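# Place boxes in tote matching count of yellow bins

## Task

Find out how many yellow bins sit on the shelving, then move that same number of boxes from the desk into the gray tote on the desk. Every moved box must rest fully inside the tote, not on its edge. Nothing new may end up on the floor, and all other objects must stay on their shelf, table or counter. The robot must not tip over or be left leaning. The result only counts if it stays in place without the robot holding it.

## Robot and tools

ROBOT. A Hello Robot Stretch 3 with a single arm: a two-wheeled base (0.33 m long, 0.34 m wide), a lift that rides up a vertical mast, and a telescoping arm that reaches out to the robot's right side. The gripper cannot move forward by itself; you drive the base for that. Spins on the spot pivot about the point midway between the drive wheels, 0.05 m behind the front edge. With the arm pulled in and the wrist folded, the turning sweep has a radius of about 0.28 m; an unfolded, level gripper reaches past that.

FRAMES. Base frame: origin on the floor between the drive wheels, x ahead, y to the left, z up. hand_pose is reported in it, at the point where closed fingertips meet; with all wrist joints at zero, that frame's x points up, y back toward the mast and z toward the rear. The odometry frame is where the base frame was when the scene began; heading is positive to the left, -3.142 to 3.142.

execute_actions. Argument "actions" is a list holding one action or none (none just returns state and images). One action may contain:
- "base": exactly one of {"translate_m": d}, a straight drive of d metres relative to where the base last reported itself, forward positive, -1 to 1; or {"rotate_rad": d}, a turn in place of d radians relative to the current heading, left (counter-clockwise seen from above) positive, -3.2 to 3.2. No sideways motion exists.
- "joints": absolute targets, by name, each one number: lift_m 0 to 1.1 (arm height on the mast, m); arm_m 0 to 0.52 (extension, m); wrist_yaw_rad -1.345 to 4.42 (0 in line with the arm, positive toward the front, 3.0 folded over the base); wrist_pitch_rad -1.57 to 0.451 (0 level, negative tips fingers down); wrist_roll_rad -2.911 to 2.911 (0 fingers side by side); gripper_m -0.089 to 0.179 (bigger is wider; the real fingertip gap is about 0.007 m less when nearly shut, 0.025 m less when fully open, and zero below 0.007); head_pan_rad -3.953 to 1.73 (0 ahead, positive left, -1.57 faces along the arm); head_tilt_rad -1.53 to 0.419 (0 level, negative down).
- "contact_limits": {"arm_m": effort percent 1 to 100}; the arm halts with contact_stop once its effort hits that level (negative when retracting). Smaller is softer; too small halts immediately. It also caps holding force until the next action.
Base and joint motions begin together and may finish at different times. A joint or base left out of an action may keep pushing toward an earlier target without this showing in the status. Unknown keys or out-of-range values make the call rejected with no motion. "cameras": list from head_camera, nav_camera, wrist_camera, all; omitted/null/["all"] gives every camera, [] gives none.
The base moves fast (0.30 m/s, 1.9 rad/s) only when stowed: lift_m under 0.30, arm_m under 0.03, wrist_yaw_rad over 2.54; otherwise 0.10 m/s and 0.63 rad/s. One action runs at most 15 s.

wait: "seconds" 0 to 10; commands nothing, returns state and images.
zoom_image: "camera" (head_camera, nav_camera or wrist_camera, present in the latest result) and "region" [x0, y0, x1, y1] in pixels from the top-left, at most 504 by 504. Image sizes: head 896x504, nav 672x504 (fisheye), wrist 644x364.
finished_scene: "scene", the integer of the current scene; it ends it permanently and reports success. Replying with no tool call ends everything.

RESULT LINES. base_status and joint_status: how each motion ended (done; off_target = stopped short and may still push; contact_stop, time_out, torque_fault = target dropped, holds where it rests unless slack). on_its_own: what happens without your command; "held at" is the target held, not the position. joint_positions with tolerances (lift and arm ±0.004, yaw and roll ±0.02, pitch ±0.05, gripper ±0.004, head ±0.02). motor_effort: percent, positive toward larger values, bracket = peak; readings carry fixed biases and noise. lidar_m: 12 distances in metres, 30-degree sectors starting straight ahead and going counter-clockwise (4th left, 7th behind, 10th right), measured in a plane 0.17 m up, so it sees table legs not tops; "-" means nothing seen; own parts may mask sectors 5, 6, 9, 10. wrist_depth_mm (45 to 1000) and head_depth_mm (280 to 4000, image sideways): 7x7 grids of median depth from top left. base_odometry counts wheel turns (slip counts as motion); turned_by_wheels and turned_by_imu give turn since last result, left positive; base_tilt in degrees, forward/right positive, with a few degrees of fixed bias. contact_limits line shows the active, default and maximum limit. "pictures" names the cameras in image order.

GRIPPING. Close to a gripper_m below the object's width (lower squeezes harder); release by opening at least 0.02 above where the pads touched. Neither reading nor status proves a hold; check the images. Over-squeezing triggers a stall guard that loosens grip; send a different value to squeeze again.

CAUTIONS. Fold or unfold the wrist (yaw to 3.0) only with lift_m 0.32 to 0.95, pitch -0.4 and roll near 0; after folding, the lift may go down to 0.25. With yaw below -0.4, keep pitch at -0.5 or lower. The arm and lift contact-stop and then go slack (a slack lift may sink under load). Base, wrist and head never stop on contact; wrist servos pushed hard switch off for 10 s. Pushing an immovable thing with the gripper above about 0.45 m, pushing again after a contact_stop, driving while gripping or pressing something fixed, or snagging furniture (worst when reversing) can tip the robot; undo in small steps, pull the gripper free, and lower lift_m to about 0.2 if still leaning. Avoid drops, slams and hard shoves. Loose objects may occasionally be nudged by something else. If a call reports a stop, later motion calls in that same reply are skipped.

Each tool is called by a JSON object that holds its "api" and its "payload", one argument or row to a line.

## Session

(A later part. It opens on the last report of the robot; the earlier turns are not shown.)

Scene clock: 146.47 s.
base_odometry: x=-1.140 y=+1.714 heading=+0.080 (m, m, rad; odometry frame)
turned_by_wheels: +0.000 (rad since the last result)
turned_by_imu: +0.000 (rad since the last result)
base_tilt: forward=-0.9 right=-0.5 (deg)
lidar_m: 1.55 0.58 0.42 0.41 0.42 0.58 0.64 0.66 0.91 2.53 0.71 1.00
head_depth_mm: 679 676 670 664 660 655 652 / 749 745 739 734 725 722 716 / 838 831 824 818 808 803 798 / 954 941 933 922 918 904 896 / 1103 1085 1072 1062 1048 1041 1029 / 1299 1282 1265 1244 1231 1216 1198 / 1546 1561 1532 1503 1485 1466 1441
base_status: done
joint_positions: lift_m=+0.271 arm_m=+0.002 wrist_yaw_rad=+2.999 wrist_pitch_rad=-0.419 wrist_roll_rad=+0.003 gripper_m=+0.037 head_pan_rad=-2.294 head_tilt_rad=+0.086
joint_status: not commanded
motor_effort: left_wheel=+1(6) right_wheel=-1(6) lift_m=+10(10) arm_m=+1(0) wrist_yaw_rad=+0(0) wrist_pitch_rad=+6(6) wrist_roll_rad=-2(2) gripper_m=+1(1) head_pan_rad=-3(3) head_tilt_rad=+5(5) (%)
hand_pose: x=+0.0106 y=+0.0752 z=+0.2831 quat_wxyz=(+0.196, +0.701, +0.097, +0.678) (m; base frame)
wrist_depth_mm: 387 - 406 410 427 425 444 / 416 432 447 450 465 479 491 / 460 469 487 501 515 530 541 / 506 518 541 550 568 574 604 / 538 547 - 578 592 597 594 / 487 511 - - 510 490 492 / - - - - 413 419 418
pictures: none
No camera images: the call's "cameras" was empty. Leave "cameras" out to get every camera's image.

{"api": "execute_actions", "payload": {
  "actions": [
    {"base": {"rotate_rad": -1.466}, "joints": {"head_pan_rad": 0.3, "head_tilt_rad": -0.5}}
  ],
  "cameras": []
}}

{"api": "execute_actions", "payload": {
  "actions": [
    {"base": {"translate_m": 1.0}}
  ],
  "cameras": ["nav_camera"]
}}

Scene clock: 174.10 s.
base_odometry: x=-1.140 y=+1.714 heading=-1.386 (m, m, rad; odometry frame)
turned_by_wheels: -1.466 (rad since the last result)
turned_by_imu: -1.474 (rad since the last result)
base_tilt: forward=-0.9 right=-0.5 (deg)
lidar_m: 1.03 0.71 1.40 1.11 0.52 0.41 0.41 0.44 0.65 0.64 0.69 1.04
head_depth_mm: 2691 2970 3218 2568 1893 1506 1245 / 2820 3078 3343 2549 1890 1509 1243 / 2933 3189 3385 2527 1882 1495 1246 / 805 889 991 1124 1294 1413 1241 / 651 705 768 844 941 1103 1212 / 568 626 748 1356 1064 1363 1240 / 1061 1185 914 1434 1148 1376 1240
base_status: done
joint_positions: lift_m=+0.271 arm_m=+0.002 wrist_yaw_rad=+2.999 wrist_pitch_rad=-0.419 wrist_roll_rad=+0.003 gripper_m=+0.037 head_pan_rad=+0.293 head_tilt_rad=-0.494
joint_status: all done
motor_effort: left_wheel=+2(10) right_wheel=-2(6) lift_m=+10(10) arm_m=+0(1) wrist_yaw_rad=+0(1) wrist_pitch_rad=+6(6) wrist_roll_rad=-1(2) gripper_m=+0(1) head_pan_rad=+3(38) head_tilt_rad=-2(24) (%)
hand_pose: x=+0.0106 y=+0.0752 z=+0.2831 quat_wxyz=(+0.196, +0.701, +0.097, +0.678) (m; base frame)
wrist_depth_mm: 472 - - - - - - / 484 598 - - - - 995 / 478 606 981 993 985 978 813 / 476 634 732 728 754 742 692 / 472 559 - 588 620 589 586 / 456 506 - - 510 496 493 / - - - - 411 424 422
pictures: none
No camera images: the call's "cameras" was empty. Leave "cameras" out to get every camera's image.

Scene clock: 179.13 s.
base_odometry: x=-0.956 y=+0.731 heading=-1.386 (m, m, rad; odometry frame)
turned_by_wheels: +0.000 (rad since the last result)
turned_by_imu: +0.001 (rad since the last result)
base_tilt: forward=-0.9 right=-0.5 (deg)
lidar_m: 1.98 2.54 0.27 0.26 0.28 0.43 1.40 0.96 0.77 0.76 0.82 1.23
head_depth_mm: 1908 2056 2258 2439 1891 1503 1246 / 1982 2167 2380 2494 1886 1502 1242 / 2060 2253 2467 2555 1879 1499 1240 / 2140 2363 2079 2419 1884 1491 1236 / 2224 2480 2083 2546 1896 1491 1237 / 2356 2570 2257 2511 1886 1492 1236 / 2438 2675 2679 2523 1890 1490 1244
base_status: done
joint_positions: lift_m=+0.271 arm_m=+0.002 wrist_yaw_rad=+2.999 wrist_pitch_rad=-0.419 wrist_roll_rad=+0.003 gripper_m=+0.037 head_pan_rad=+0.293 head_tilt_rad=-0.495
joint_status: not commanded
motor_effort: left_wheel=+0(10) right_wheel=-1(1) lift_m=+10(10) arm_m=+1(0) wrist_yaw_rad=+0(1) wrist_pitch_rad=+6(6) wrist_roll_rad=-2(1) gripper_m=+0(0) head_pan_rad=+4(3) head_tilt_rad=-1(3) (%)
hand_pose: x=+0.0106 y=+0.0752 z=+0.2831 quat_wxyz=(+0.196, +0.701, +0.097, +0.678) (m; base frame)
wrist_depth_mm: 283 - 277 277 286 - - / 310 307 302 301 - - - / 343 337 332 333 923 992 989 / 381 374 369 369 707 746 743 / 443 427 - 417 581 591 595 / 475 471 - - 505 491 495 / - - - - 409 425 421
pictures: nav_camera (sideways: a quarter turn counterclockwise sets it upright)
Images, in order (width x height): nav_camera 672x504.

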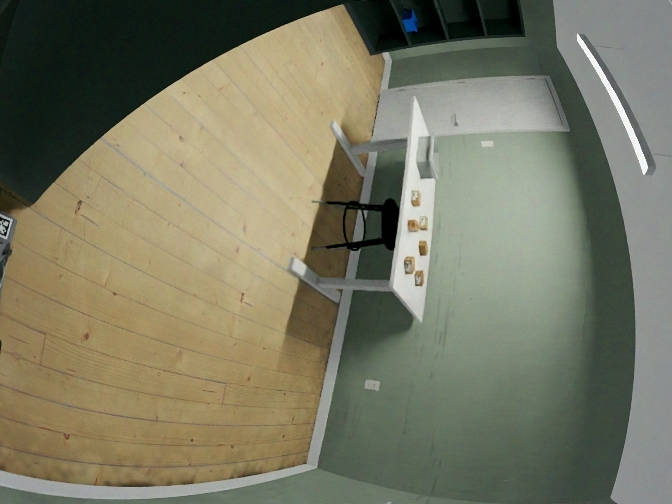

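{"api": "execute_actions", "payload": {
  "actions": [
    {"base": {"translate_m": 1.0}, "joints": {"head_pan_rad": 0.7, "head_tilt_rad": -0.5}}
  ],
  "cameras": ["nav_camera", "head_camera"]
}}

Scene clock: 185.77 s.
base_odometry: x=-0.772 y=-0.252 heading=-1.386 (m, m, rad; odometry frame)
turned_by_wheels: +0.000 (rad since the last result)
turned_by_imu: +0.001 (rad since the last result)
base_tilt: forward=-0.9 right=-0.5 (deg)
lidar_m: 1.37 1.03 1.24 2.49 1.17 0.93 1.04 1.12 0.89 0.88 0.95 1.38
head_depth_mm: 1245 1338 1437 1266 1706 1510 1243 / 1354 1466 1550 1135 1649 1486 1240 / 1479 1607 1652 1138 943 1455 1243 / 1636 1786 1732 1128 1694 1500 1239 / 1816 2004 1736 1143 1820 1493 1236 / 2047 2303 1535 2185 1880 1489 1241 / 2302 2686 1592 2406 1879 1487 1239
base_status: done
joint_positions: lift_m=+0.271 arm_m=+0.002 wrist_yaw_rad=+2.999 wrist_pitch_rad=-0.419 wrist_roll_rad=+0.003 gripper_m=+0.037 head_pan_rad=+0.693 head_tilt_rad=-0.495
joint_status: all done
motor_effort: left_wheel=+1(10) right_wheel=-2(2) lift_m=+10(10) arm_m=+0(1) wrist_yaw_rad=+0(0) wrist_pitch_rad=+6(6) wrist_roll_rad=-2(2) gripper_m=+0(0) head_pan_rad=+5(26) head_tilt_rad=-3(1) (%)
hand_pose: x=+0.0106 y=+0.0752 z=+0.2831 quat_wxyz=(+0.196, +0.701, +0.097, +0.678) (m; base frame)
wrist_depth_mm: - - - - - - - / - - - - - - - / 953 963 974 994 - 993 - / 723 729 741 737 749 752 708 / 572 578 - 591 609 580 596 / 483 500 - - 506 487 493 / - - - - 407 419 431
pictures: head_camera (sideways: a quarter turn clockwise sets it upright), nav_camera (sideways: a quarter turn counterclockwise sets it upright)
Images, in order (width x height): head_camera 896x504, nav_camera 672x504.

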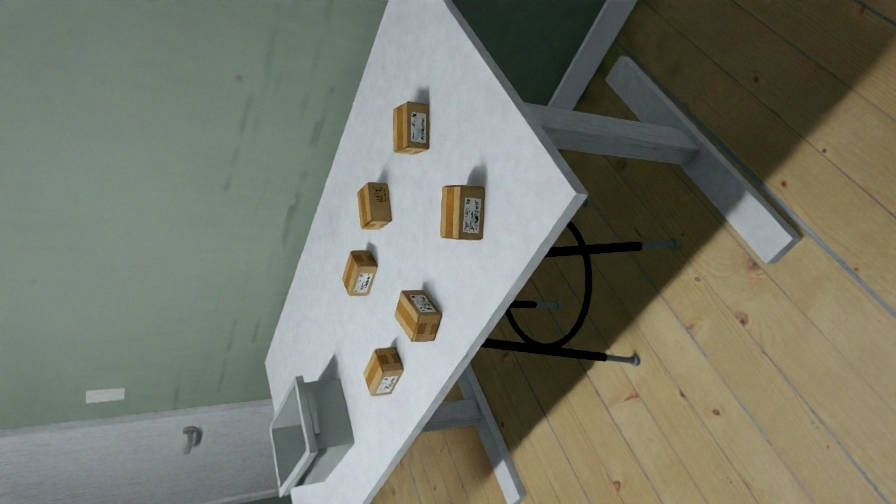

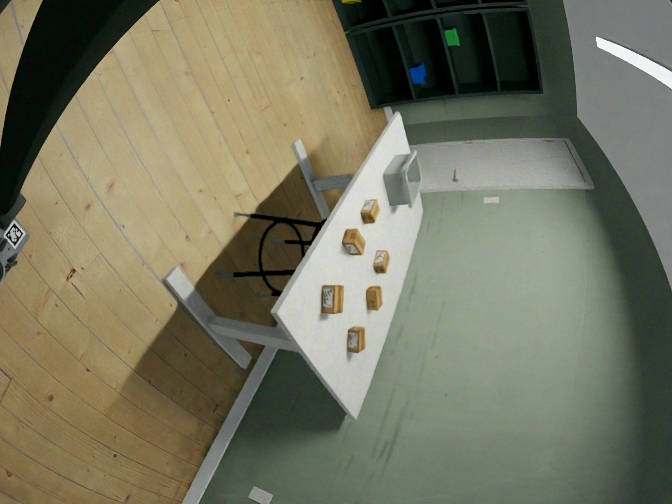

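{"api": "execute_actions", "payload": {
  "actions": [
    {"base": {"rotate_rad": 1.289}, "joints": {"head_pan_rad": -0.7, "head_tilt_rad": -0.6, "lift_m": 0.29}}
  ],
  "cameras": []
}}

{"api": "execute_actions", "payload": {
  "actions": [
    {"base": {"translate_m": 0.45}}
  ],
  "cameras": ["nav_camera", "head_camera"]
}}

Scene clock: 206.90 s.
base_odometry: x=-0.772 y=-0.252 heading=-0.097 (m, m, rad; odometry frame)
turned_by_wheels: +1.289 (rad since the last result)
turned_by_imu: +1.297 (rad since the last result)
base_tilt: forward=-0.9 right=-0.5 (deg)
lidar_m: 3.23 1.60 1.02 0.94 1.52 0.97 0.88 0.89 1.08 1.37 1.03 1.10
head_depth_mm: 1190 1299 1380 1580 1658 1398 1190 / 1272 1394 1357 1733 1708 1397 1182 / 1365 1517 1350 1056 1558 1396 1183 / 1483 1656 1304 967 1706 1390 1179 / 1618 1800 1346 1050 1647 1392 1180 / 1782 1940 1343 1934 1699 1388 1179 / 1986 2096 1338 2123 1696 1389 1183
base_status: done
joint_positions: lift_m=+0.289 arm_m=+0.002 wrist_yaw_rad=+2.999 wrist_pitch_rad=-0.419 wrist_roll_rad=+0.003 gripper_m=+0.037 head_pan_rad=-0.693 head_tilt_rad=-0.593
joint_status: all done
motor_effort: left_wheel=-1(8) right_wheel=+1(5) lift_m=+37(39) arm_m=+0(0) wrist_yaw_rad=+0(0) wrist_pitch_rad=+6(6) wrist_roll_rad=-2(2) gripper_m=+1(0) head_pan_rad=-2(38) head_tilt_rad=-3(11) (%)
hand_pose: x=+0.0106 y=+0.0752 z=+0.3017 quat_wxyz=(+0.196, +0.701, +0.097, +0.678) (m; base frame)
wrist_depth_mm: - - - 940 - - - / - - - - - - - / - 990 - - - - - / 771 756 760 777 764 763 773 / 608 608 - 615 649 630 631 / 506 518 - 529 536 511 518 / 448 - - - 428 445 442
pictures: none
No camera images: the call's "cameras" was empty. Leave "cameras" out to get every camera's image.

Scene clock: 210.13 s.
base_odometry: x=-0.324 y=-0.295 heading=-0.097 (m, m, rad; odometry frame)
turned_by_wheels: +0.000 (rad since the last result)
turned_by_imu: +0.001 (rad since the last result)
base_tilt: forward=-0.8 right=-0.5 (deg)
lidar_m: 2.95 1.73 1.10 1.00 1.00 1.45 1.32 1.33 1.43 1.29 0.79 0.84
head_depth_mm: 1121 1223 1288 971 734 1173 1184 / 1198 1317 1352 969 754 1370 1158 / 1290 1431 1350 971 804 1364 1182 / 1403 1568 1355 967 1273 1393 1185 / 1529 1717 1272 959 1707 1394 1182 / 1678 1880 1174 1091 1700 1401 1176 / 1843 2141 1206 2017 1699 1387 1182
base_status: done
joint_positions: lift_m=+0.289 arm_m=+0.002 wrist_yaw_rad=+2.999 wrist_pitch_rad=-0.419 wrist_roll_rad=+0.003 gripper_m=+0.037 head_pan_rad=-0.693 head_tilt_rad=-0.593
joint_status: not commanded
motor_effort: left_wheel=-2(6) right_wheel=+1(5) lift_m=+37(37) arm_m=+0(0) wrist_yaw_rad=+1(0) wrist_pitch_rad=+6(6) wrist_roll_rad=-2(2) gripper_m=+1(0) head_pan_rad=-3(3) head_tilt_rad=-2(3) (%)
hand_pose: x=+0.0106 y=+0.0752 z=+0.3017 quat_wxyz=(+0.196, +0.701, +0.097, +0.678) (m; base frame)
wrist_depth_mm: - - 940 - - - - / - - - - - - - / - - - - - - - / 762 752 769 764 763 789 764 / 608 606 - 616 645 614 624 / 508 523 - 525 528 517 521 / 446 - - - 430 442 444
pictures: head_camera (sideways: a quarter turn clockwise sets it upright), nav_camera (sideways: a quarter turn counterclockwise sets it upright)
Images, in order (width x height): head_camera 896x504, nav_camera 672x504.

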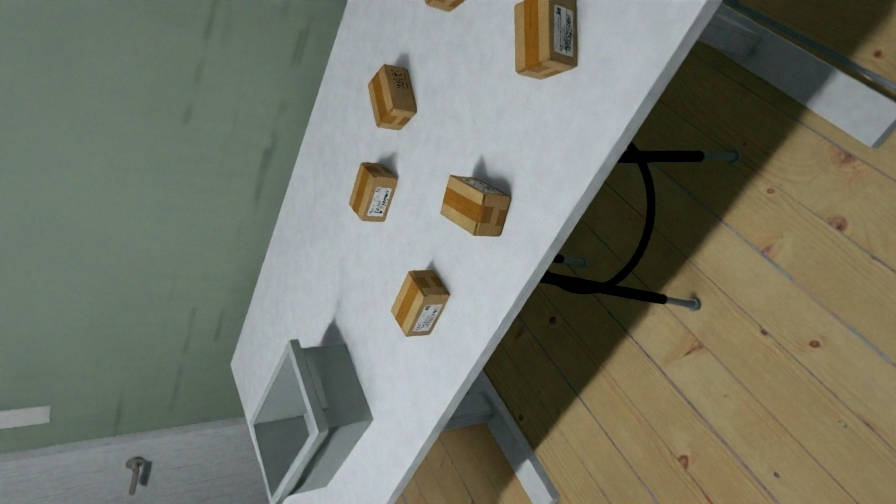

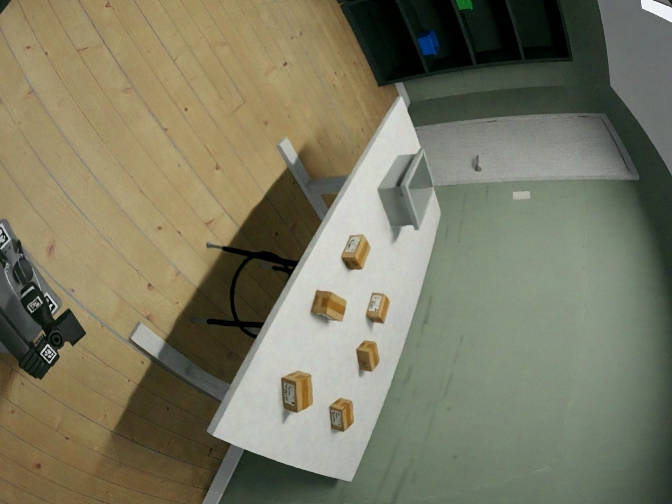

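{"api": "execute_actions", "payload": {
  "actions": [
    {"base": {"translate_m": 0.66}, "joints": {"lift_m": 0.95, "wrist_yaw_rad": 1.57, "wrist_pitch_rad": -0.4, "head_pan_rad": -1.3, "head_tilt_rad": -0.8}}
  ]
}}

Scene clock: 220.10 s.
base_odometry: x=+0.333 y=-0.359 heading=-0.097 (m, m, rad; odometry frame)
turned_by_wheels: +0.000 (rad since the last result)
turned_by_imu: +0.001 (rad since the last result)
base_tilt: forward=-0.9 right=-0.5 (deg)
lidar_m: 2.32 1.91 1.22 1.11 1.11 1.36 1.97 1.98 0.68 0.48 0.76 0.99
head_depth_mm: 986 1112 896 791 - - 1114 / 993 1120 951 788 - - 1112 / 1004 1139 943 700 659 - 1111 / 1014 1134 943 763 674 - 1109 / 1023 1136 942 764 - - 1111 / 1039 1148 854 743 686 1249 1109 / 1046 1167 846 703 685 1260 1105
base_status: done
joint_positions: lift_m=+0.949 arm_m=+0.002 wrist_yaw_rad=+1.572 wrist_pitch_rad=-0.419 wrist_roll_rad=+0.002 gripper_m=+0.037 head_pan_rad=-1.293 head_tilt_rad=-0.790
joint_status: all done
motor_effort: left_wheel=-2(7) right_wheel=+0(6) lift_m=+37(37) arm_m=+0(0) wrist_yaw_rad=-2(3) wrist_pitch_rad=+6(6) wrist_roll_rad=-2(2) gripper_m=+0(0) head_pan_rad=-4(33) head_tilt_rad=-4(14) (%)
hand_pose: x=+0.2029 y=-0.1467 z=+0.9617 quat_wxyz=(+0.593, +0.594, -0.385, +0.385) (m; base frame)
wrist_depth_mm: - - - - - - - / - - - - - - - / - - - - 894 892 909 / - - - - 684 557 555 / - - - - 566 510 391 / - - - - - 440 394 / - - - - - 383 378
pictures: head_camera (sideways: a quarter turn clockwise sets it upright), nav_camera (sideways: a quarter turn counterclockwise sets it upright), wrist_camera
Images, in order (width x height): head_camera 896x504, nav_camera 672x504, wrist_camera 644x364.

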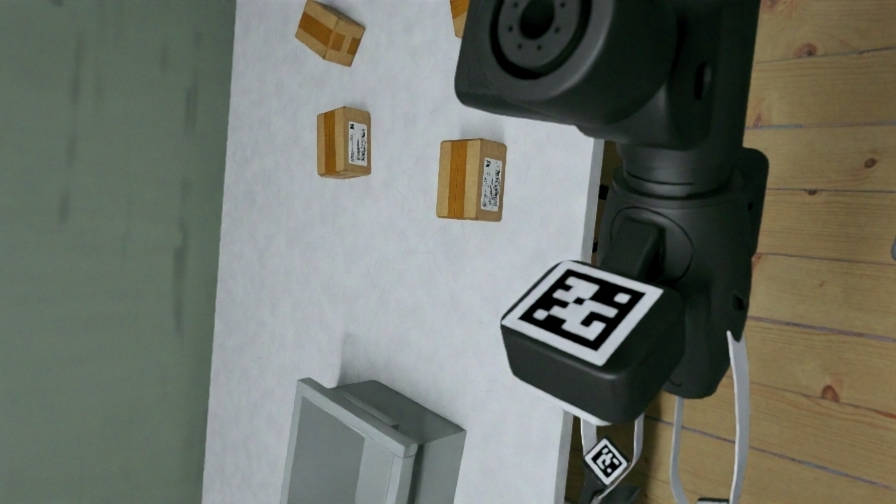

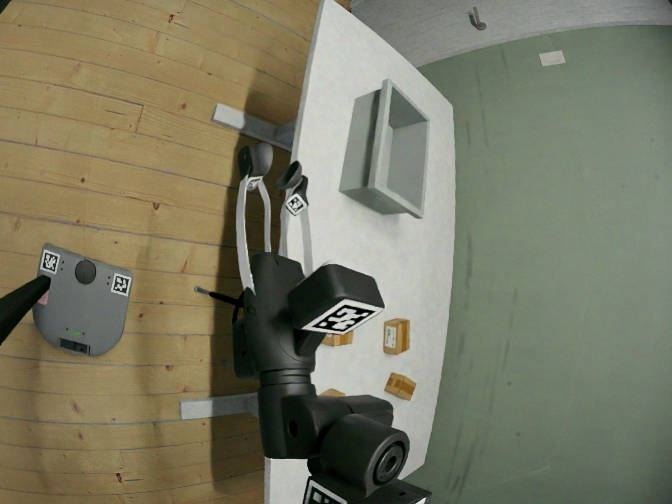

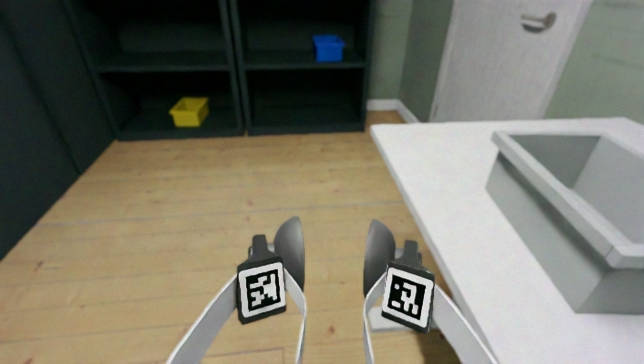

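{"api": "execute_actions", "payload": {
  "actions": [
    {"base": {"rotate_rad": 0.162}, "joints": {"lift_m": 1.0, "wrist_pitch_rad": -1.57, "gripper_m": 0.13, "arm_m": 0.36, "head_pan_rad": -1.45, "head_tilt_rad": -0.8}}
  ]
}}

Scene clock: 241.03 s.
base_odometry: x=+0.333 y=-0.359 heading=+0.065 (m, m, rad; odometry frame)
turned_by_wheels: +0.162 (rad since the last result)
turned_by_imu: +0.164 (rad since the last result)
base_tilt: forward=-0.9 right=-0.4 (deg)
lidar_m: 2.31 1.58 1.15 1.11 1.14 2.04 1.97 1.69 0.68 0.48 0.99 1.02
head_depth_mm: 1002 1100 894 767 661 1268 1116 / - - 916 767 675 1247 1109 / 1004 1110 942 701 673 1240 1112 / 1016 1134 941 762 688 1263 1110 / 1030 1145 936 762 688 1259 1108 / 1041 1155 814 742 1368 1260 1104 / 1052 1166 845 710 1361 1258 1106
base_status: done
joint_positions: lift_m=+0.999 arm_m=+0.360 wrist_yaw_rad=+1.570 wrist_pitch_rad=-1.543 wrist_roll_rad=+0.002 gripper_m=+0.130 head_pan_rad=-1.443 head_tilt_rad=-0.790
joint_status: all done
joint sent to its limit — the command would take wrist_pitch_rad past its lower limit, so that joint was sent only as far as its limit.
motor_effort: left_wheel=-2(6) right_wheel=+1(2) lift_m=+37(38) arm_m=+5(7) wrist_yaw_rad=-1(3) wrist_pitch_rad=-2(6) wrist_roll_rad=-1(1) gripper_m=+1(81) head_pan_rad=-3(20) head_tilt_rad=-4(2) (%)
hand_pose: x=-0.0385 y=-0.5049 z=+0.8812 quat_wxyz=(+0.707, +0.707, -0.010, +0.008) (m; base frame)
wrist_depth_mm: - - 301 301 296 293 291 / - - 309 307 303 299 294 / - - 316 316 311 307 304 / - - 325 269 319 314 310 / - - 328 277 324 320 268 / - - 340 334 335 - 275 / - - 352 343 341 338 332
pictures: head_camera (sideways: a quarter turn clockwise sets it upright), nav_camera (sideways: a quarter turn counterclockwise sets it upright), wrist_camera
Images, in order (width x height): head_camera 896x504, nav_camera 672x504, wrist_camera 644x364.

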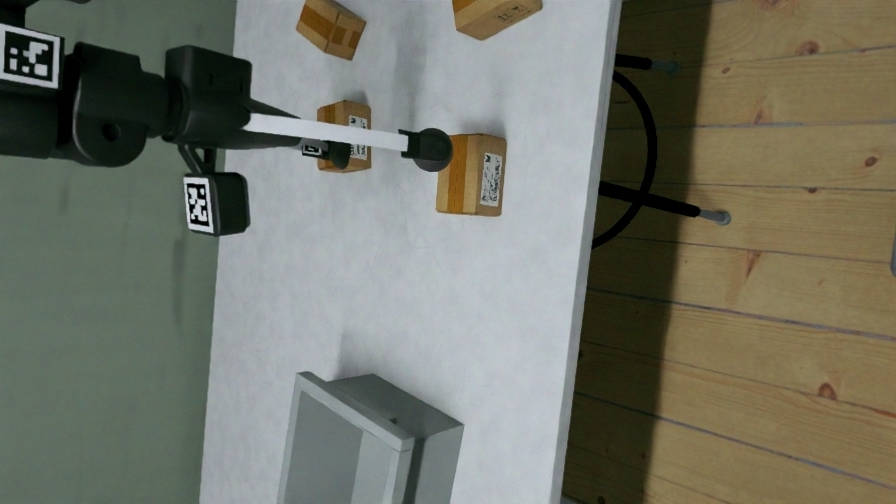

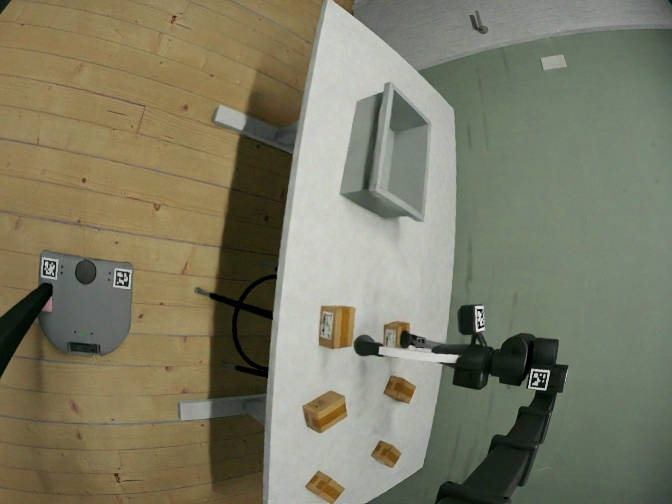

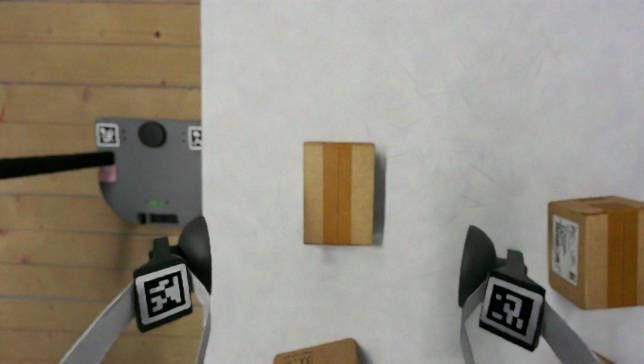

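{"api": "execute_actions", "payload": {
  "actions": [
    {"base": {"translate_m": 0.02}, "joints": {"lift_m": 0.888, "arm_m": 0.363, "head_pan_rad": -1.5, "head_tilt_rad": -0.8}}
  ],
  "cameras": ["head_camera", "wrist_camera"]
}}

Scene clock: 266.77 s.
base_odometry: x=+0.353 y=-0.358 heading=+0.065 (m, m, rad; odometry frame)
turned_by_wheels: +0.000 (rad since the last result)
turned_by_imu: +0.000 (rad since the last result)
base_tilt: forward=-0.9 right=-0.5 (deg)
lidar_m: 2.29 1.58 1.15 1.10 1.14 2.06 1.99 1.69 0.69 0.48 0.98 1.62
head_depth_mm: 997 1099 - 747 692 1265 1109 / 998 - 931 766 674 1266 1111 / 1006 - 898 704 673 1239 1110 / 1013 1128 958 764 689 1264 1112 / 1023 1127 937 762 688 1262 1109 / 1026 1131 881 739 688 1258 1109 / 1028 1142 838 702 1362 1253 1105
base_status: done
joint_positions: lift_m=+0.889 arm_m=+0.363 wrist_yaw_rad=+1.570 wrist_pitch_rad=-1.544 wrist_roll_rad=+0.002 gripper_m=+0.130 head_pan_rad=-1.493 head_tilt_rad=-0.790
joint_status: all done
motor_effort: left_wheel=-1(3) right_wheel=+1(4) lift_m=+9(34) arm_m=+5(7) wrist_yaw_rad=-1(1) wrist_pitch_rad=-2(2) wrist_roll_rad=-1(1) gripper_m=+0(0) head_pan_rad=-3(9) head_tilt_rad=-4(4) (%)
hand_pose: x=-0.0386 y=-0.5079 z=+0.7707 quat_wxyz=(+0.707, +0.707, -0.010, +0.008) (m; base frame)
wrist_depth_mm: 933 198 195 192 191 190 188 / 959 202 200 197 195 193 191 / 966 207 204 202 199 198 196 / 1000 211 209 176 204 202 200 / - 218 214 159 209 205 205 / - - 219 164 214 - 210 / - 230 226 167 220 220 215
pictures: head_camera (sideways: a quarter turn clockwise sets it upright), wrist_camera
Images, in order (width x height): head_camera 896x504, wrist_camera 644x364.

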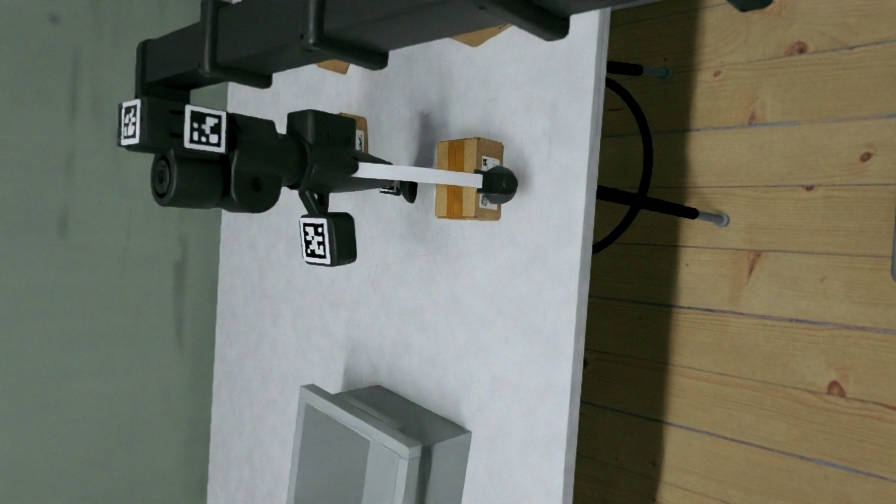

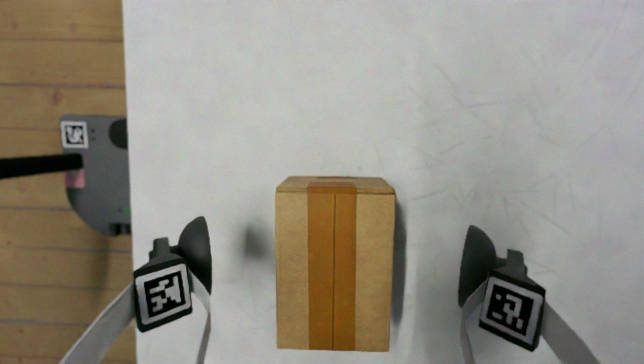

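{"api": "execute_actions", "payload": {
  "actions": [
    {"joints": {"lift_m": 0.895, "gripper_m": 0.045}}
  ],
  "cameras": ["head_camera", "wrist_camera"]
}}

Scene clock: 273.90 s.
base_odometry: x=+0.353 y=-0.358 heading=+0.065 (m, m, rad; odometry frame)
turned_by_wheels: +0.000 (rad since the last result)
turned_by_imu: +0.000 (rad since the last result)
base_tilt: forward=-0.9 right=-0.4 (deg)
lidar_m: 2.30 1.58 1.15 1.11 1.14 2.06 1.99 1.69 0.69 0.48 0.98 1.62
head_depth_mm: 993 - - 747 675 1270 1112 / 996 - 914 766 675 1265 1113 / 1005 - 897 705 673 1239 1112 / 1012 1130 942 764 690 1262 1105 / 1018 1132 942 763 687 1256 1107 / 1026 1140 880 739 686 1263 1106 / 1033 1142 841 702 1363 1257 1106
base_status: not commanded
joint_positions: lift_m=+0.894 arm_m=+0.363 wrist_yaw_rad=+1.570 wrist_pitch_rad=-1.544 wrist_roll_rad=+0.002 gripper_m=+0.045 head_pan_rad=-1.493 head_tilt_rad=-0.790
joint_status: all done
motor_effort: left_wheel=-2(2) right_wheel=+1(1) lift_m=+37(41) arm_m=+4(5) wrist_yaw_rad=-1(1) wrist_pitch_rad=-2(2) wrist_roll_rad=-1(1) gripper_m=-4(80) head_pan_rad=-2(4) head_tilt_rad=-4(3) (%)
hand_pose: x=-0.0386 y=-0.5079 z=+0.7762 quat_wxyz=(+0.707, +0.707, -0.010, +0.008) (m; base frame)
wrist_depth_mm: 939 204 200 198 196 195 191 / 963 208 205 203 200 199 196 / 966 212 210 207 205 204 202 / - 216 215 175 209 207 205 / 987 222 220 165 214 213 212 / - - 226 170 - 219 216 / - - 234 174 227 224 220
pictures: head_camera (sideways: a quarter turn clockwise sets it upright), wrist_camera
Images, in order (width x height): head_camera 896x504, wrist_camera 644x364.

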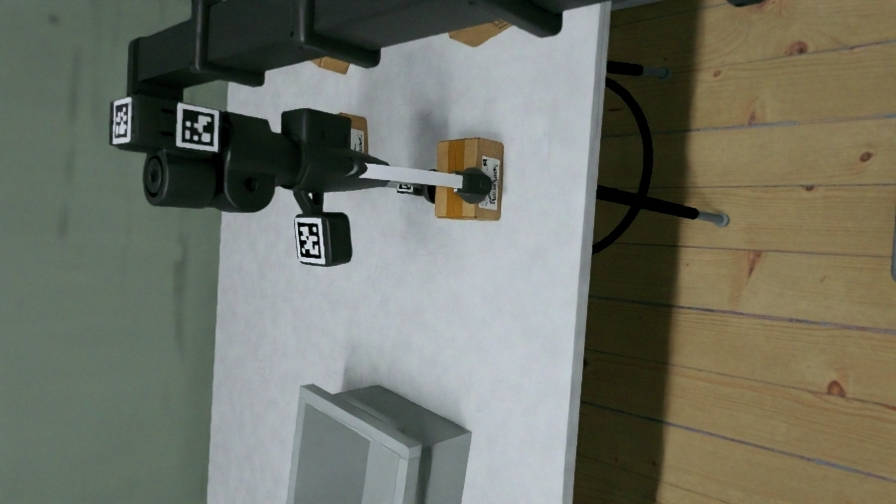

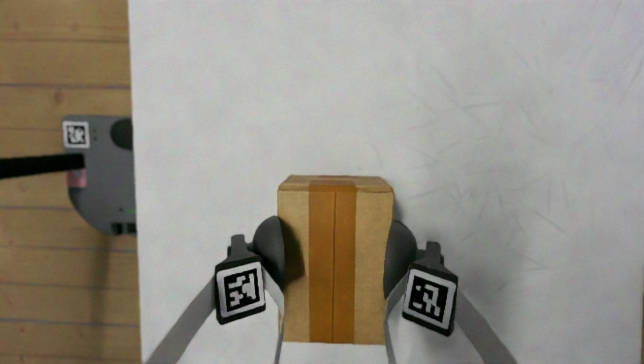

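{"api": "zoom_image", "payload": {
  "camera": "head_camera",
  "region": [380, 110, 560, 250]
}}

Region (380, 110, 560, 250) of head_camera's 896x504 image, scaled by 2.800, with more detail than that image has.

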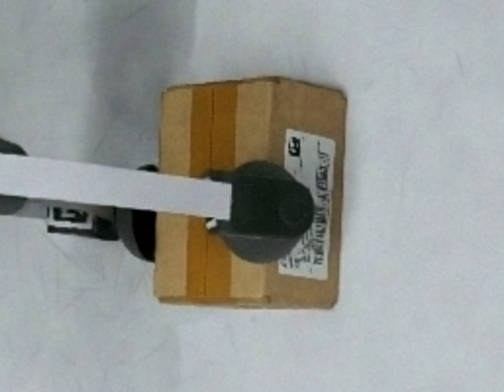

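{"api": "execute_actions", "payload": {
  "actions": [
    {"joints": {"lift_m": 0.878, "gripper_m": 0.095}}
  ],
  "cameras": []
}}

{"api": "execute_actions", "payload": {
  "actions": [
    {"joints": {"gripper_m": 0.03}}
  ],
  "cameras": ["head_camera", "wrist_camera"]
}}

{"api": "zoom_image", "payload": {
  "camera": "head_camera",
  "region": [380, 110, 560, 250]
}}

Scene clock: 283.40 s.
base_odometry: x=+0.353 y=-0.358 heading=+0.065 (m, m, rad; odometry frame)
turned_by_wheels: +0.000 (rad since the last result)
turned_by_imu: +0.000 (rad since the last result)
base_tilt: forward=-0.9 right=-0.5 (deg)
lidar_m: 2.29 1.58 1.15 1.11 1.15 2.07 1.99 1.69 0.69 0.48 0.98 1.62
head_depth_mm: 997 1098 - 747 690 1268 1112 / 998 - 930 765 674 1269 1113 / 1005 1113 888 703 673 1243 1110 / 1014 1128 973 765 689 1261 1112 / 1018 1128 939 762 687 1266 1106 / 1027 1136 880 741 686 1257 1107 / 1031 1146 840 702 1363 1252 1109
base_status: not commanded
joint_positions: lift_m=+0.879 arm_m=+0.363 wrist_yaw_rad=+1.570 wrist_pitch_rad=-1.545 wrist_roll_rad=+0.002 gripper_m=+0.095 head_pan_rad=-1.493 head_tilt_rad=-0.790
joint_status: all done
motor_effort: left_wheel=-2(1) right_wheel=+1(1) lift_m=+10(33) arm_m=+5(6) wrist_yaw_rad=-1(1) wrist_pitch_rad=-2(2) wrist_roll_rad=-1(1) gripper_m=+0(78) head_pan_rad=-3(3) head_tilt_rad=-3(2) (%)
hand_pose: x=-0.0389 y=-0.5079 z=+0.7607 quat_wxyz=(+0.707, +0.707, -0.010, +0.008) (m; base frame)
wrist_depth_mm: 905 187 185 184 182 179 178 / 936 191 189 188 186 183 181 / 977 195 194 192 191 188 186 / - 200 198 173 194 193 190 / 999 205 202 149 197 197 195 / - 213 210 153 202 201 200 / - - 215 156 208 209 204
pictures: none
No camera images: the call's "cameras" was empty. Leave "cameras" out to get every camera's image.

Scene clock: 284.53 s.
base_odometry: x=+0.353 y=-0.358 heading=+0.065 (m, m, rad; odometry frame)
turned_by_wheels: +0.000 (rad since the last result)
turned_by_imu: +0.000 (rad since the last result)
base_tilt: forward=-0.9 right=-0.4 (deg)
lidar_m: 2.30 1.58 1.15 1.10 1.15 2.07 1.99 1.69 0.69 0.48 0.98 1.62
head_depth_mm: 994 1095 - 747 693 1273 1114 / 1004 - 932 767 674 1265 1112 / 1004 1110 883 706 674 1237 1109 / 1013 1136 975 763 688 1265 1112 / 1017 1127 942 761 688 1256 1108 / 1026 1136 881 742 684 1261 1107 / 1031 1144 838 702 1366 1255 1105
base_status: not commanded
joint_positions: lift_m=+0.879 arm_m=+0.363 wrist_yaw_rad=+1.570 wrist_pitch_rad=-1.545 wrist_roll_rad=+0.002 gripper_m=+0.031 head_pan_rad=-1.493 head_tilt_rad=-0.790
joint_status: all done
motor_effort: left_wheel=-2(2) right_wheel=+1(1) lift_m=+10(10) arm_m=+4(5) wrist_yaw_rad=+0(1) wrist_pitch_rad=-2(2) wrist_roll_rad=-1(1) gripper_m=-12(86) head_pan_rad=-2(4) head_tilt_rad=-4(3) (%)
hand_pose: x=-0.0389 y=-0.5079 z=+0.7607 quat_wxyz=(+0.707, +0.707, -0.010, +0.008) (m; base frame)
wrist_depth_mm: 928 187 184 183 181 180 178 / 941 192 189 186 185 184 181 / 956 196 195 193 190 187 186 / - 201 200 174 193 193 190 / - 206 203 147 197 198 195 / - 212 - 150 151 202 198 / - - 215 155 209 206 204
pictures: head_camera (sideways: a quarter turn clockwise sets it upright), wrist_camera
Images, in order (width x height): head_camera 896x504, wrist_camera 644x364.

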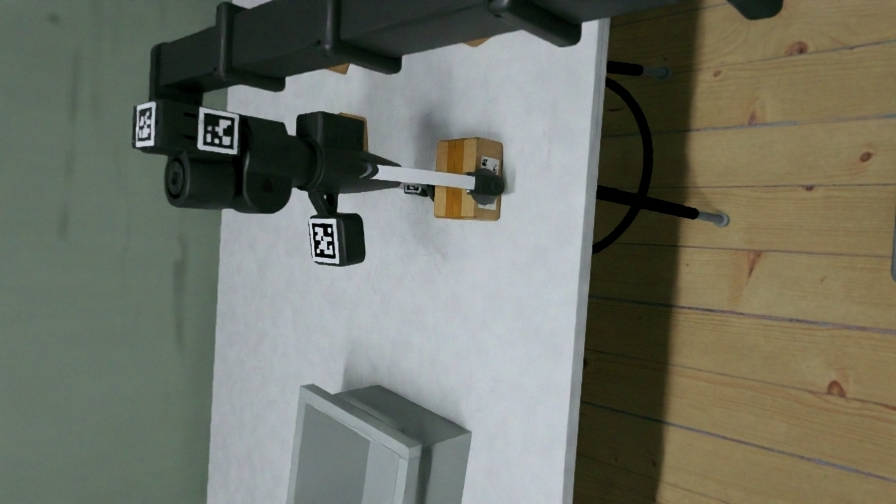

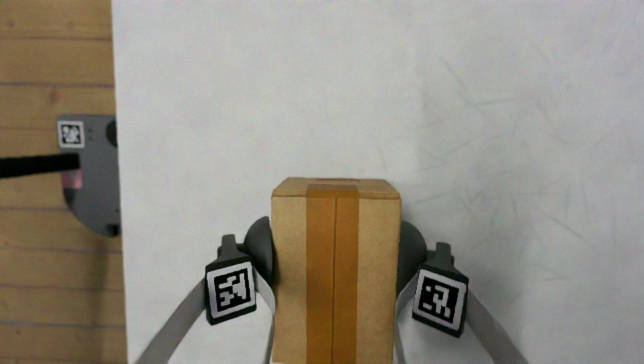

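Region (380, 110, 560, 250) of head_camera's 896x504 image, scaled by 2.800, with more detail than that image has.

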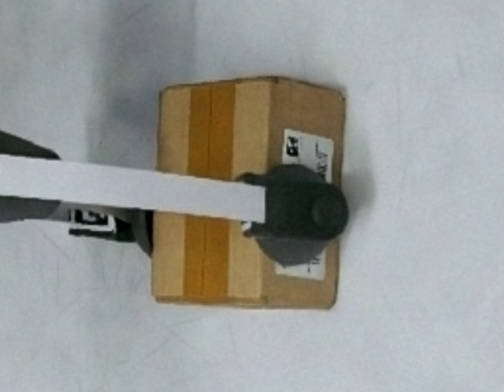

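{"api": "execute_actions", "payload": {
  "actions": [
    {"base": {"translate_m": 0.17}, "joints": {"gripper_m": 0.01, "lift_m": 1.045, "head_pan_rad": -1.2, "head_tilt_rad": -0.75}}
  ],
  "cameras": ["head_camera", "wrist_camera"]
}}

Scene clock: 302.07 s.
base_odometry: x=+0.522 y=-0.347 heading=+0.065 (m, m, rad; odometry frame)
turned_by_wheels: +0.000 (rad since the last result)
turned_by_imu: +0.000 (rad since the last result)
base_tilt: forward=-0.9 right=-0.5 (deg)
lidar_m: 2.13 1.58 1.15 1.11 1.15 1.56 2.16 0.99 0.53 0.76 0.87 1.63
head_depth_mm: 960 1050 1002 741 661 1210 1104 / 989 1126 1002 771 660 1284 1119 / 1025 1165 995 719 676 1282 1127 / 1063 1201 867 728 692 1282 1118 / 1102 1221 873 746 1398 1273 1120 / 1145 1305 988 787 1423 1272 1117 / 1197 1384 985 787 1454 1276 1118
base_status: done
joint_positions: lift_m=+1.044 arm_m=+0.363 wrist_yaw_rad=+1.570 wrist_pitch_rad=-1.545 wrist_roll_rad=+0.002 gripper_m=+0.011 head_pan_rad=-1.207 head_tilt_rad=-0.754
joint_status: all done
motor_effort: left_wheel=-2(3) right_wheel=+1(5) lift_m=+38(41) arm_m=+4(5) wrist_yaw_rad=-1(1) wrist_pitch_rad=-2(2) wrist_roll_rad=-1(1) gripper_m=-19(88) head_pan_rad=+3(24) head_tilt_rad=+0(4) (%)
hand_pose: x=-0.0389 y=-0.5079 z=+0.9262 quat_wxyz=(+0.707, +0.707, -0.010, +0.008) (m; base frame)
wrist_depth_mm: - - 345 342 335 330 246 / - - 358 352 238 251 335 / - - 365 360 352 353 344 / - - 373 173 364 359 357 / - - - 146 369 365 363 / - - - 150 149 379 374 / - - 405 154 392 382 384
pictures: head_camera (sideways: a quarter turn clockwise sets it upright), wrist_camera
Images, in order (width x height): head_camera 896x504, wrist_camera 644x364.

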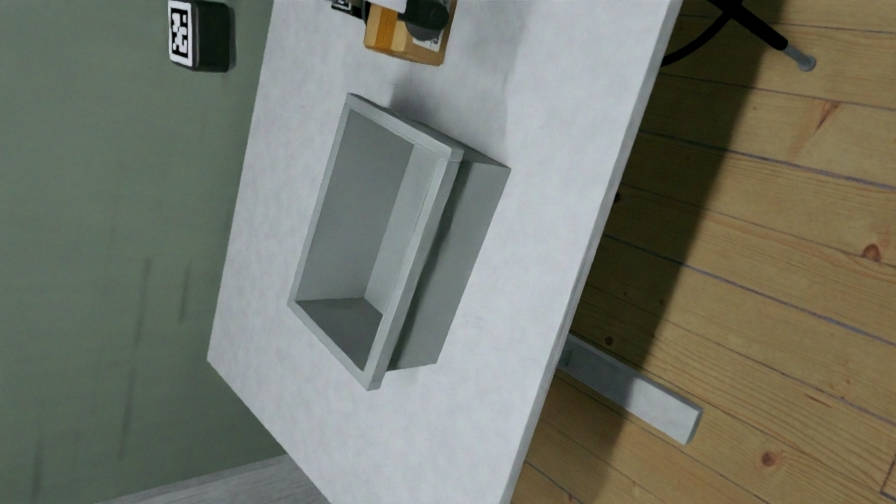

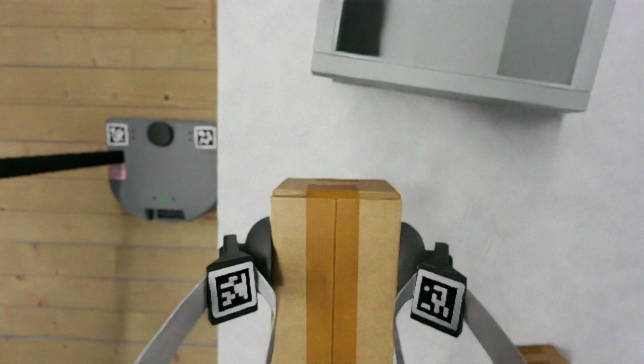

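{"api": "execute_actions", "payload": {
  "actions": [
    {"base": {"translate_m": 0.247}, "joints": {"arm_m": 0.471, "wrist_roll_rad": 1.57, "head_pan_rad": -1.6, "head_tilt_rad": -0.7}}
  ],
  "cameras": ["head_camera", "wrist_camera"]
}}

Scene clock: 315.27 s.
base_odometry: x=+0.769 y=-0.331 heading=+0.065 (m, m, rad; odometry frame)
turned_by_wheels: +0.000 (rad since the last result)
turned_by_imu: +0.000 (rad since the last result)
base_tilt: forward=-0.9 right=-0.5 (deg)
lidar_m: 1.88 1.59 1.15 1.11 1.15 1.56 2.40 0.95 0.67 1.18 0.76 1.63
head_depth_mm: - 1143 1087 841 686 1288 1138 / 1020 1139 1084 766 685 1315 1134 / 1012 1141 1081 803 685 1312 1131 / 1023 1134 796 812 683 1318 1133 / 984 1117 1076 716 682 1310 1134 / 980 1111 1075 832 681 1269 1125 / 976 1110 1073 833 679 1277 1129
base_status: done
joint_positions: lift_m=+1.044 arm_m=+0.471 wrist_yaw_rad=+1.570 wrist_pitch_rad=-1.545 wrist_roll_rad=+1.566 gripper_m=+0.011 head_pan_rad=-1.593 head_tilt_rad=-0.705
joint_status: all done
motor_effort: left_wheel=-2(1) right_wheel=+0(3) lift_m=+37(38) arm_m=+4(3) wrist_yaw_rad=-1(1) wrist_pitch_rad=-2(2) wrist_roll_rad=+1(3) gripper_m=-17(19) head_pan_rad=-2(28) head_tilt_rad=+1(7) (%)
hand_pose: x=-0.0391 y=-0.6158 z=+0.9262 quat_wxyz=(+0.495, +0.507, -0.505, -0.492) (m; base frame)
wrist_depth_mm: 353 350 347 339 336 330 328 / 363 354 349 348 345 339 338 / 371 364 342 353 335 274 345 / 383 378 365 173 360 270 356 / 392 384 375 146 347 277 364 / 403 393 - 150 149 280 371 / 415 411 408 154 261 380 381
pictures: head_camera (sideways: a quarter turn clockwise sets it upright), wrist_camera
Images, in order (width x height): head_camera 896x504, wrist_camera 644x364.

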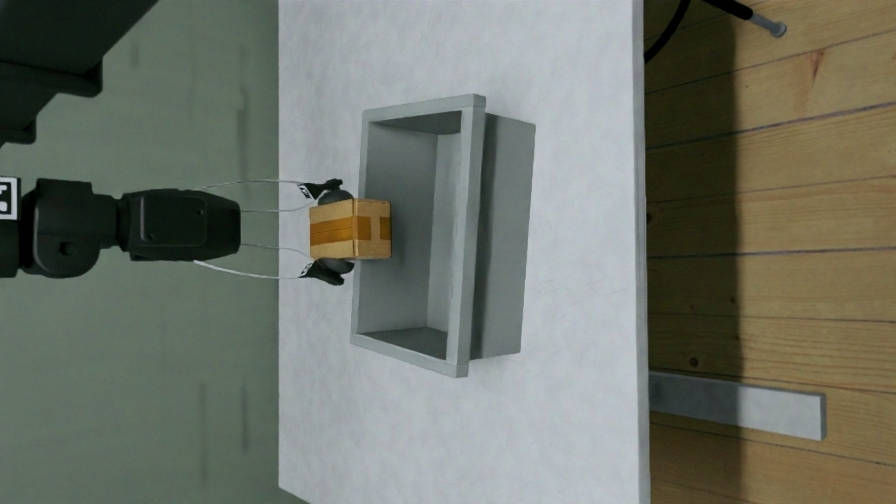

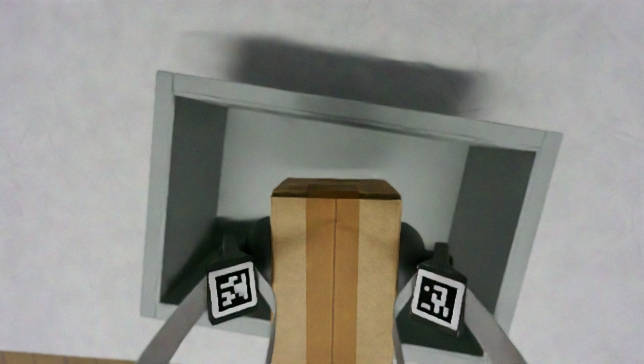

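{"api": "execute_actions", "payload": {
  "actions": [
    {"joints": {"lift_m": 0.893}}
  ],
  "cameras": ["head_camera", "wrist_camera"]
}}

Scene clock: 324.87 s.
base_odometry: x=+0.769 y=-0.331 heading=+0.065 (m, m, rad; odometry frame)
turned_by_wheels: +0.000 (rad since the last result)
turned_by_imu: +0.000 (rad since the last result)
base_tilt: forward=-0.9 right=-0.5 (deg)
lidar_m: 1.88 1.58 1.15 1.11 1.15 1.56 2.40 0.95 0.67 1.18 0.76 1.63
head_depth_mm: 1000 1144 1132 - - 1286 1120 / 997 1116 - 738 685 1317 1141 / 991 - 1058 799 683 1311 1135 / 986 1085 1034 737 683 1309 1132 / 981 1122 1074 715 682 1315 1130 / 981 1116 1074 834 681 1272 1124 / 975 1109 1069 829 680 1281 1131
base_status: not commanded
joint_positions: lift_m=+0.894 arm_m=+0.471 wrist_yaw_rad=+1.570 wrist_pitch_rad=-1.545 wrist_roll_rad=+1.566 gripper_m=+0.011 head_pan_rad=-1.593 head_tilt_rad=-0.705
joint_status: all done
motor_effort: left_wheel=-1(2) right_wheel=+1(0) lift_m=+10(36) arm_m=+5(5) wrist_yaw_rad=-1(1) wrist_pitch_rad=-2(2) wrist_roll_rad=+1(1) gripper_m=-19(18) head_pan_rad=-2(2) head_tilt_rad=+1(1) (%)
hand_pose: x=-0.0391 y=-0.6158 z=+0.7756 quat_wxyz=(+0.495, +0.507, -0.505, -0.492) (m; base frame)
wrist_depth_mm: 85 84 84 195 194 192 191 / 137 129 85 84 83 82 82 / 146 201 204 203 199 102 84 / 150 208 211 172 204 202 176 / 155 217 215 146 208 208 170 / 161 222 - 150 149 213 166 / 166 208 227 155 221 219 161
pictures: head_camera (sideways: a quarter turn clockwise sets it upright), wrist_camera
Images, in order (width x height): head_camera 896x504, wrist_camera 644x364.

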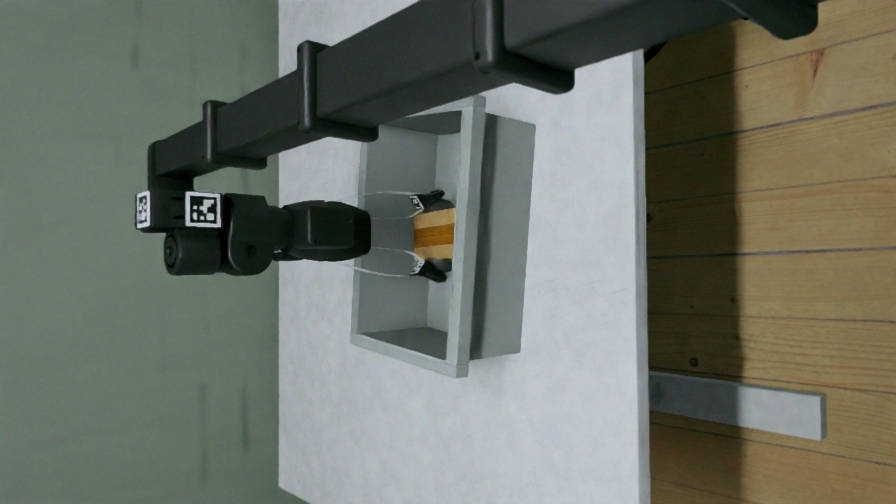

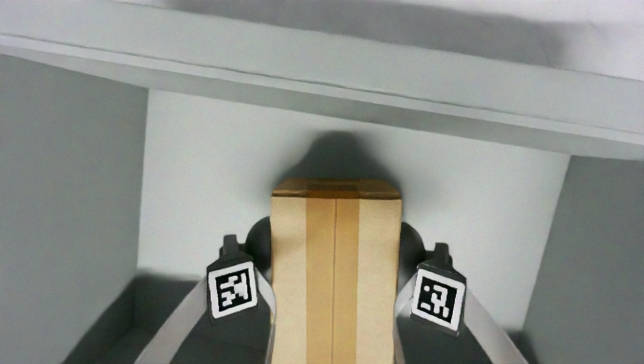

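{"api": "execute_actions", "payload": {
  "actions": [
    {"joints": {"lift_m": 0.882}}
  ],
  "cameras": []
}}

{"api": "execute_actions", "payload": {
  "actions": [
    {"joints": {"gripper_m": 0.11}}
  ],
  "cameras": ["wrist_camera"]
}}

Scene clock: 328.87 s.
base_odometry: x=+0.769 y=-0.331 heading=+0.065 (m, m, rad; odometry frame)
turned_by_wheels: +0.000 (rad since the last result)
turned_by_imu: +0.000 (rad since the last result)
base_tilt: forward=-0.9 right=-0.4 (deg)
lidar_m: 1.88 1.59 1.15 1.11 1.15 1.56 2.40 0.95 0.67 1.18 0.76 1.64
head_depth_mm: 1002 1140 1135 - - 1288 1117 / 997 1119 - 687 668 1321 1141 / 991 1085 1037 800 684 1314 1137 / 989 1084 1080 753 682 1311 1131 / 981 1118 1075 716 681 1311 1129 / 979 1118 1071 834 680 1280 1124 / 976 1109 1070 831 680 1279 1134
base_status: not commanded
joint_positions: lift_m=+0.883 arm_m=+0.471 wrist_yaw_rad=+1.570 wrist_pitch_rad=-1.545 wrist_roll_rad=+1.566 gripper_m=+0.011 head_pan_rad=-1.593 head_tilt_rad=-0.705
joint_status: all done
motor_effort: left_wheel=-2(2) right_wheel=+0(0) lift_m=+10(10) arm_m=+5(5) wrist_yaw_rad=-1(1) wrist_pitch_rad=-2(2) wrist_roll_rad=+1(1) gripper_m=-19(19) head_pan_rad=-3(1) head_tilt_rad=+2(1) (%)
hand_pose: x=-0.0391 y=-0.6158 z=+0.7646 quat_wxyz=(+0.495, +0.507, -0.505, -0.492) (m; base frame)
wrist_depth_mm: - 73 73 72 181 182 180 / 137 129 79 74 73 72 71 / 145 194 195 192 190 102 73 / 151 200 200 172 194 192 176 / 155 204 204 147 196 196 170 / 161 210 - 150 149 203 165 / 166 209 216 154 210 206 160
pictures: none
No camera images: the call's "cameras" was empty. Leave "cameras" out to get every camera's image.

Scene clock: 330.37 s.
base_odometry: x=+0.769 y=-0.331 heading=+0.065 (m, m, rad; odometry frame)
turned_by_wheels: +0.000 (rad since the last result)
turned_by_imu: +0.000 (rad since the last result)
base_tilt: forward=-0.9 right=-0.4 (deg)
lidar_m: 1.88 1.58 1.15 1.11 1.15 1.56 2.40 0.96 0.67 1.18 0.76 1.63
head_depth_mm: 1000 1143 1136 - - 1287 1118 / 995 1118 - 687 669 1315 1140 / 992 1091 1040 798 685 1310 1138 / 988 1085 1079 759 683 1311 1133 / 982 1120 1071 716 682 1308 1137 / 980 1114 1076 833 680 1281 1123 / 977 1110 1069 831 680 1285 1135
base_status: not commanded
joint_positions: lift_m=+0.883 arm_m=+0.471 wrist_yaw_rad=+1.570 wrist_pitch_rad=-1.545 wrist_roll_rad=+1.566 gripper_m=+0.110 head_pan_rad=-1.593 head_tilt_rad=-0.705
joint_status: all done
motor_effort: left_wheel=-1(1) right_wheel=+1(1) lift_m=+10(10) arm_m=+5(5) wrist_yaw_rad=-1(1) wrist_pitch_rad=-2(2) wrist_roll_rad=+1(1) gripper_m=+1(80) head_pan_rad=-3(2) head_tilt_rad=+0(2) (%)
hand_pose: x=-0.0391 y=-0.6158 z=+0.7646 quat_wxyz=(+0.495, +0.507, -0.505, -0.492) (m; base frame)
wrist_depth_mm: - 74 73 72 181 180 180 / 138 128 79 74 73 72 71 / 146 194 195 192 190 102 73 / 150 199 199 171 195 193 176 / 155 205 203 150 197 197 171 / 160 209 211 153 203 201 166 / 167 209 216 158 208 209 160
pictures: wrist_camera
Images, in order (width x height): wrist_camera 644x364.

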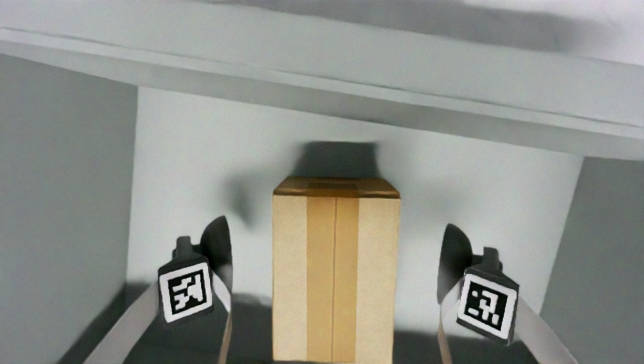

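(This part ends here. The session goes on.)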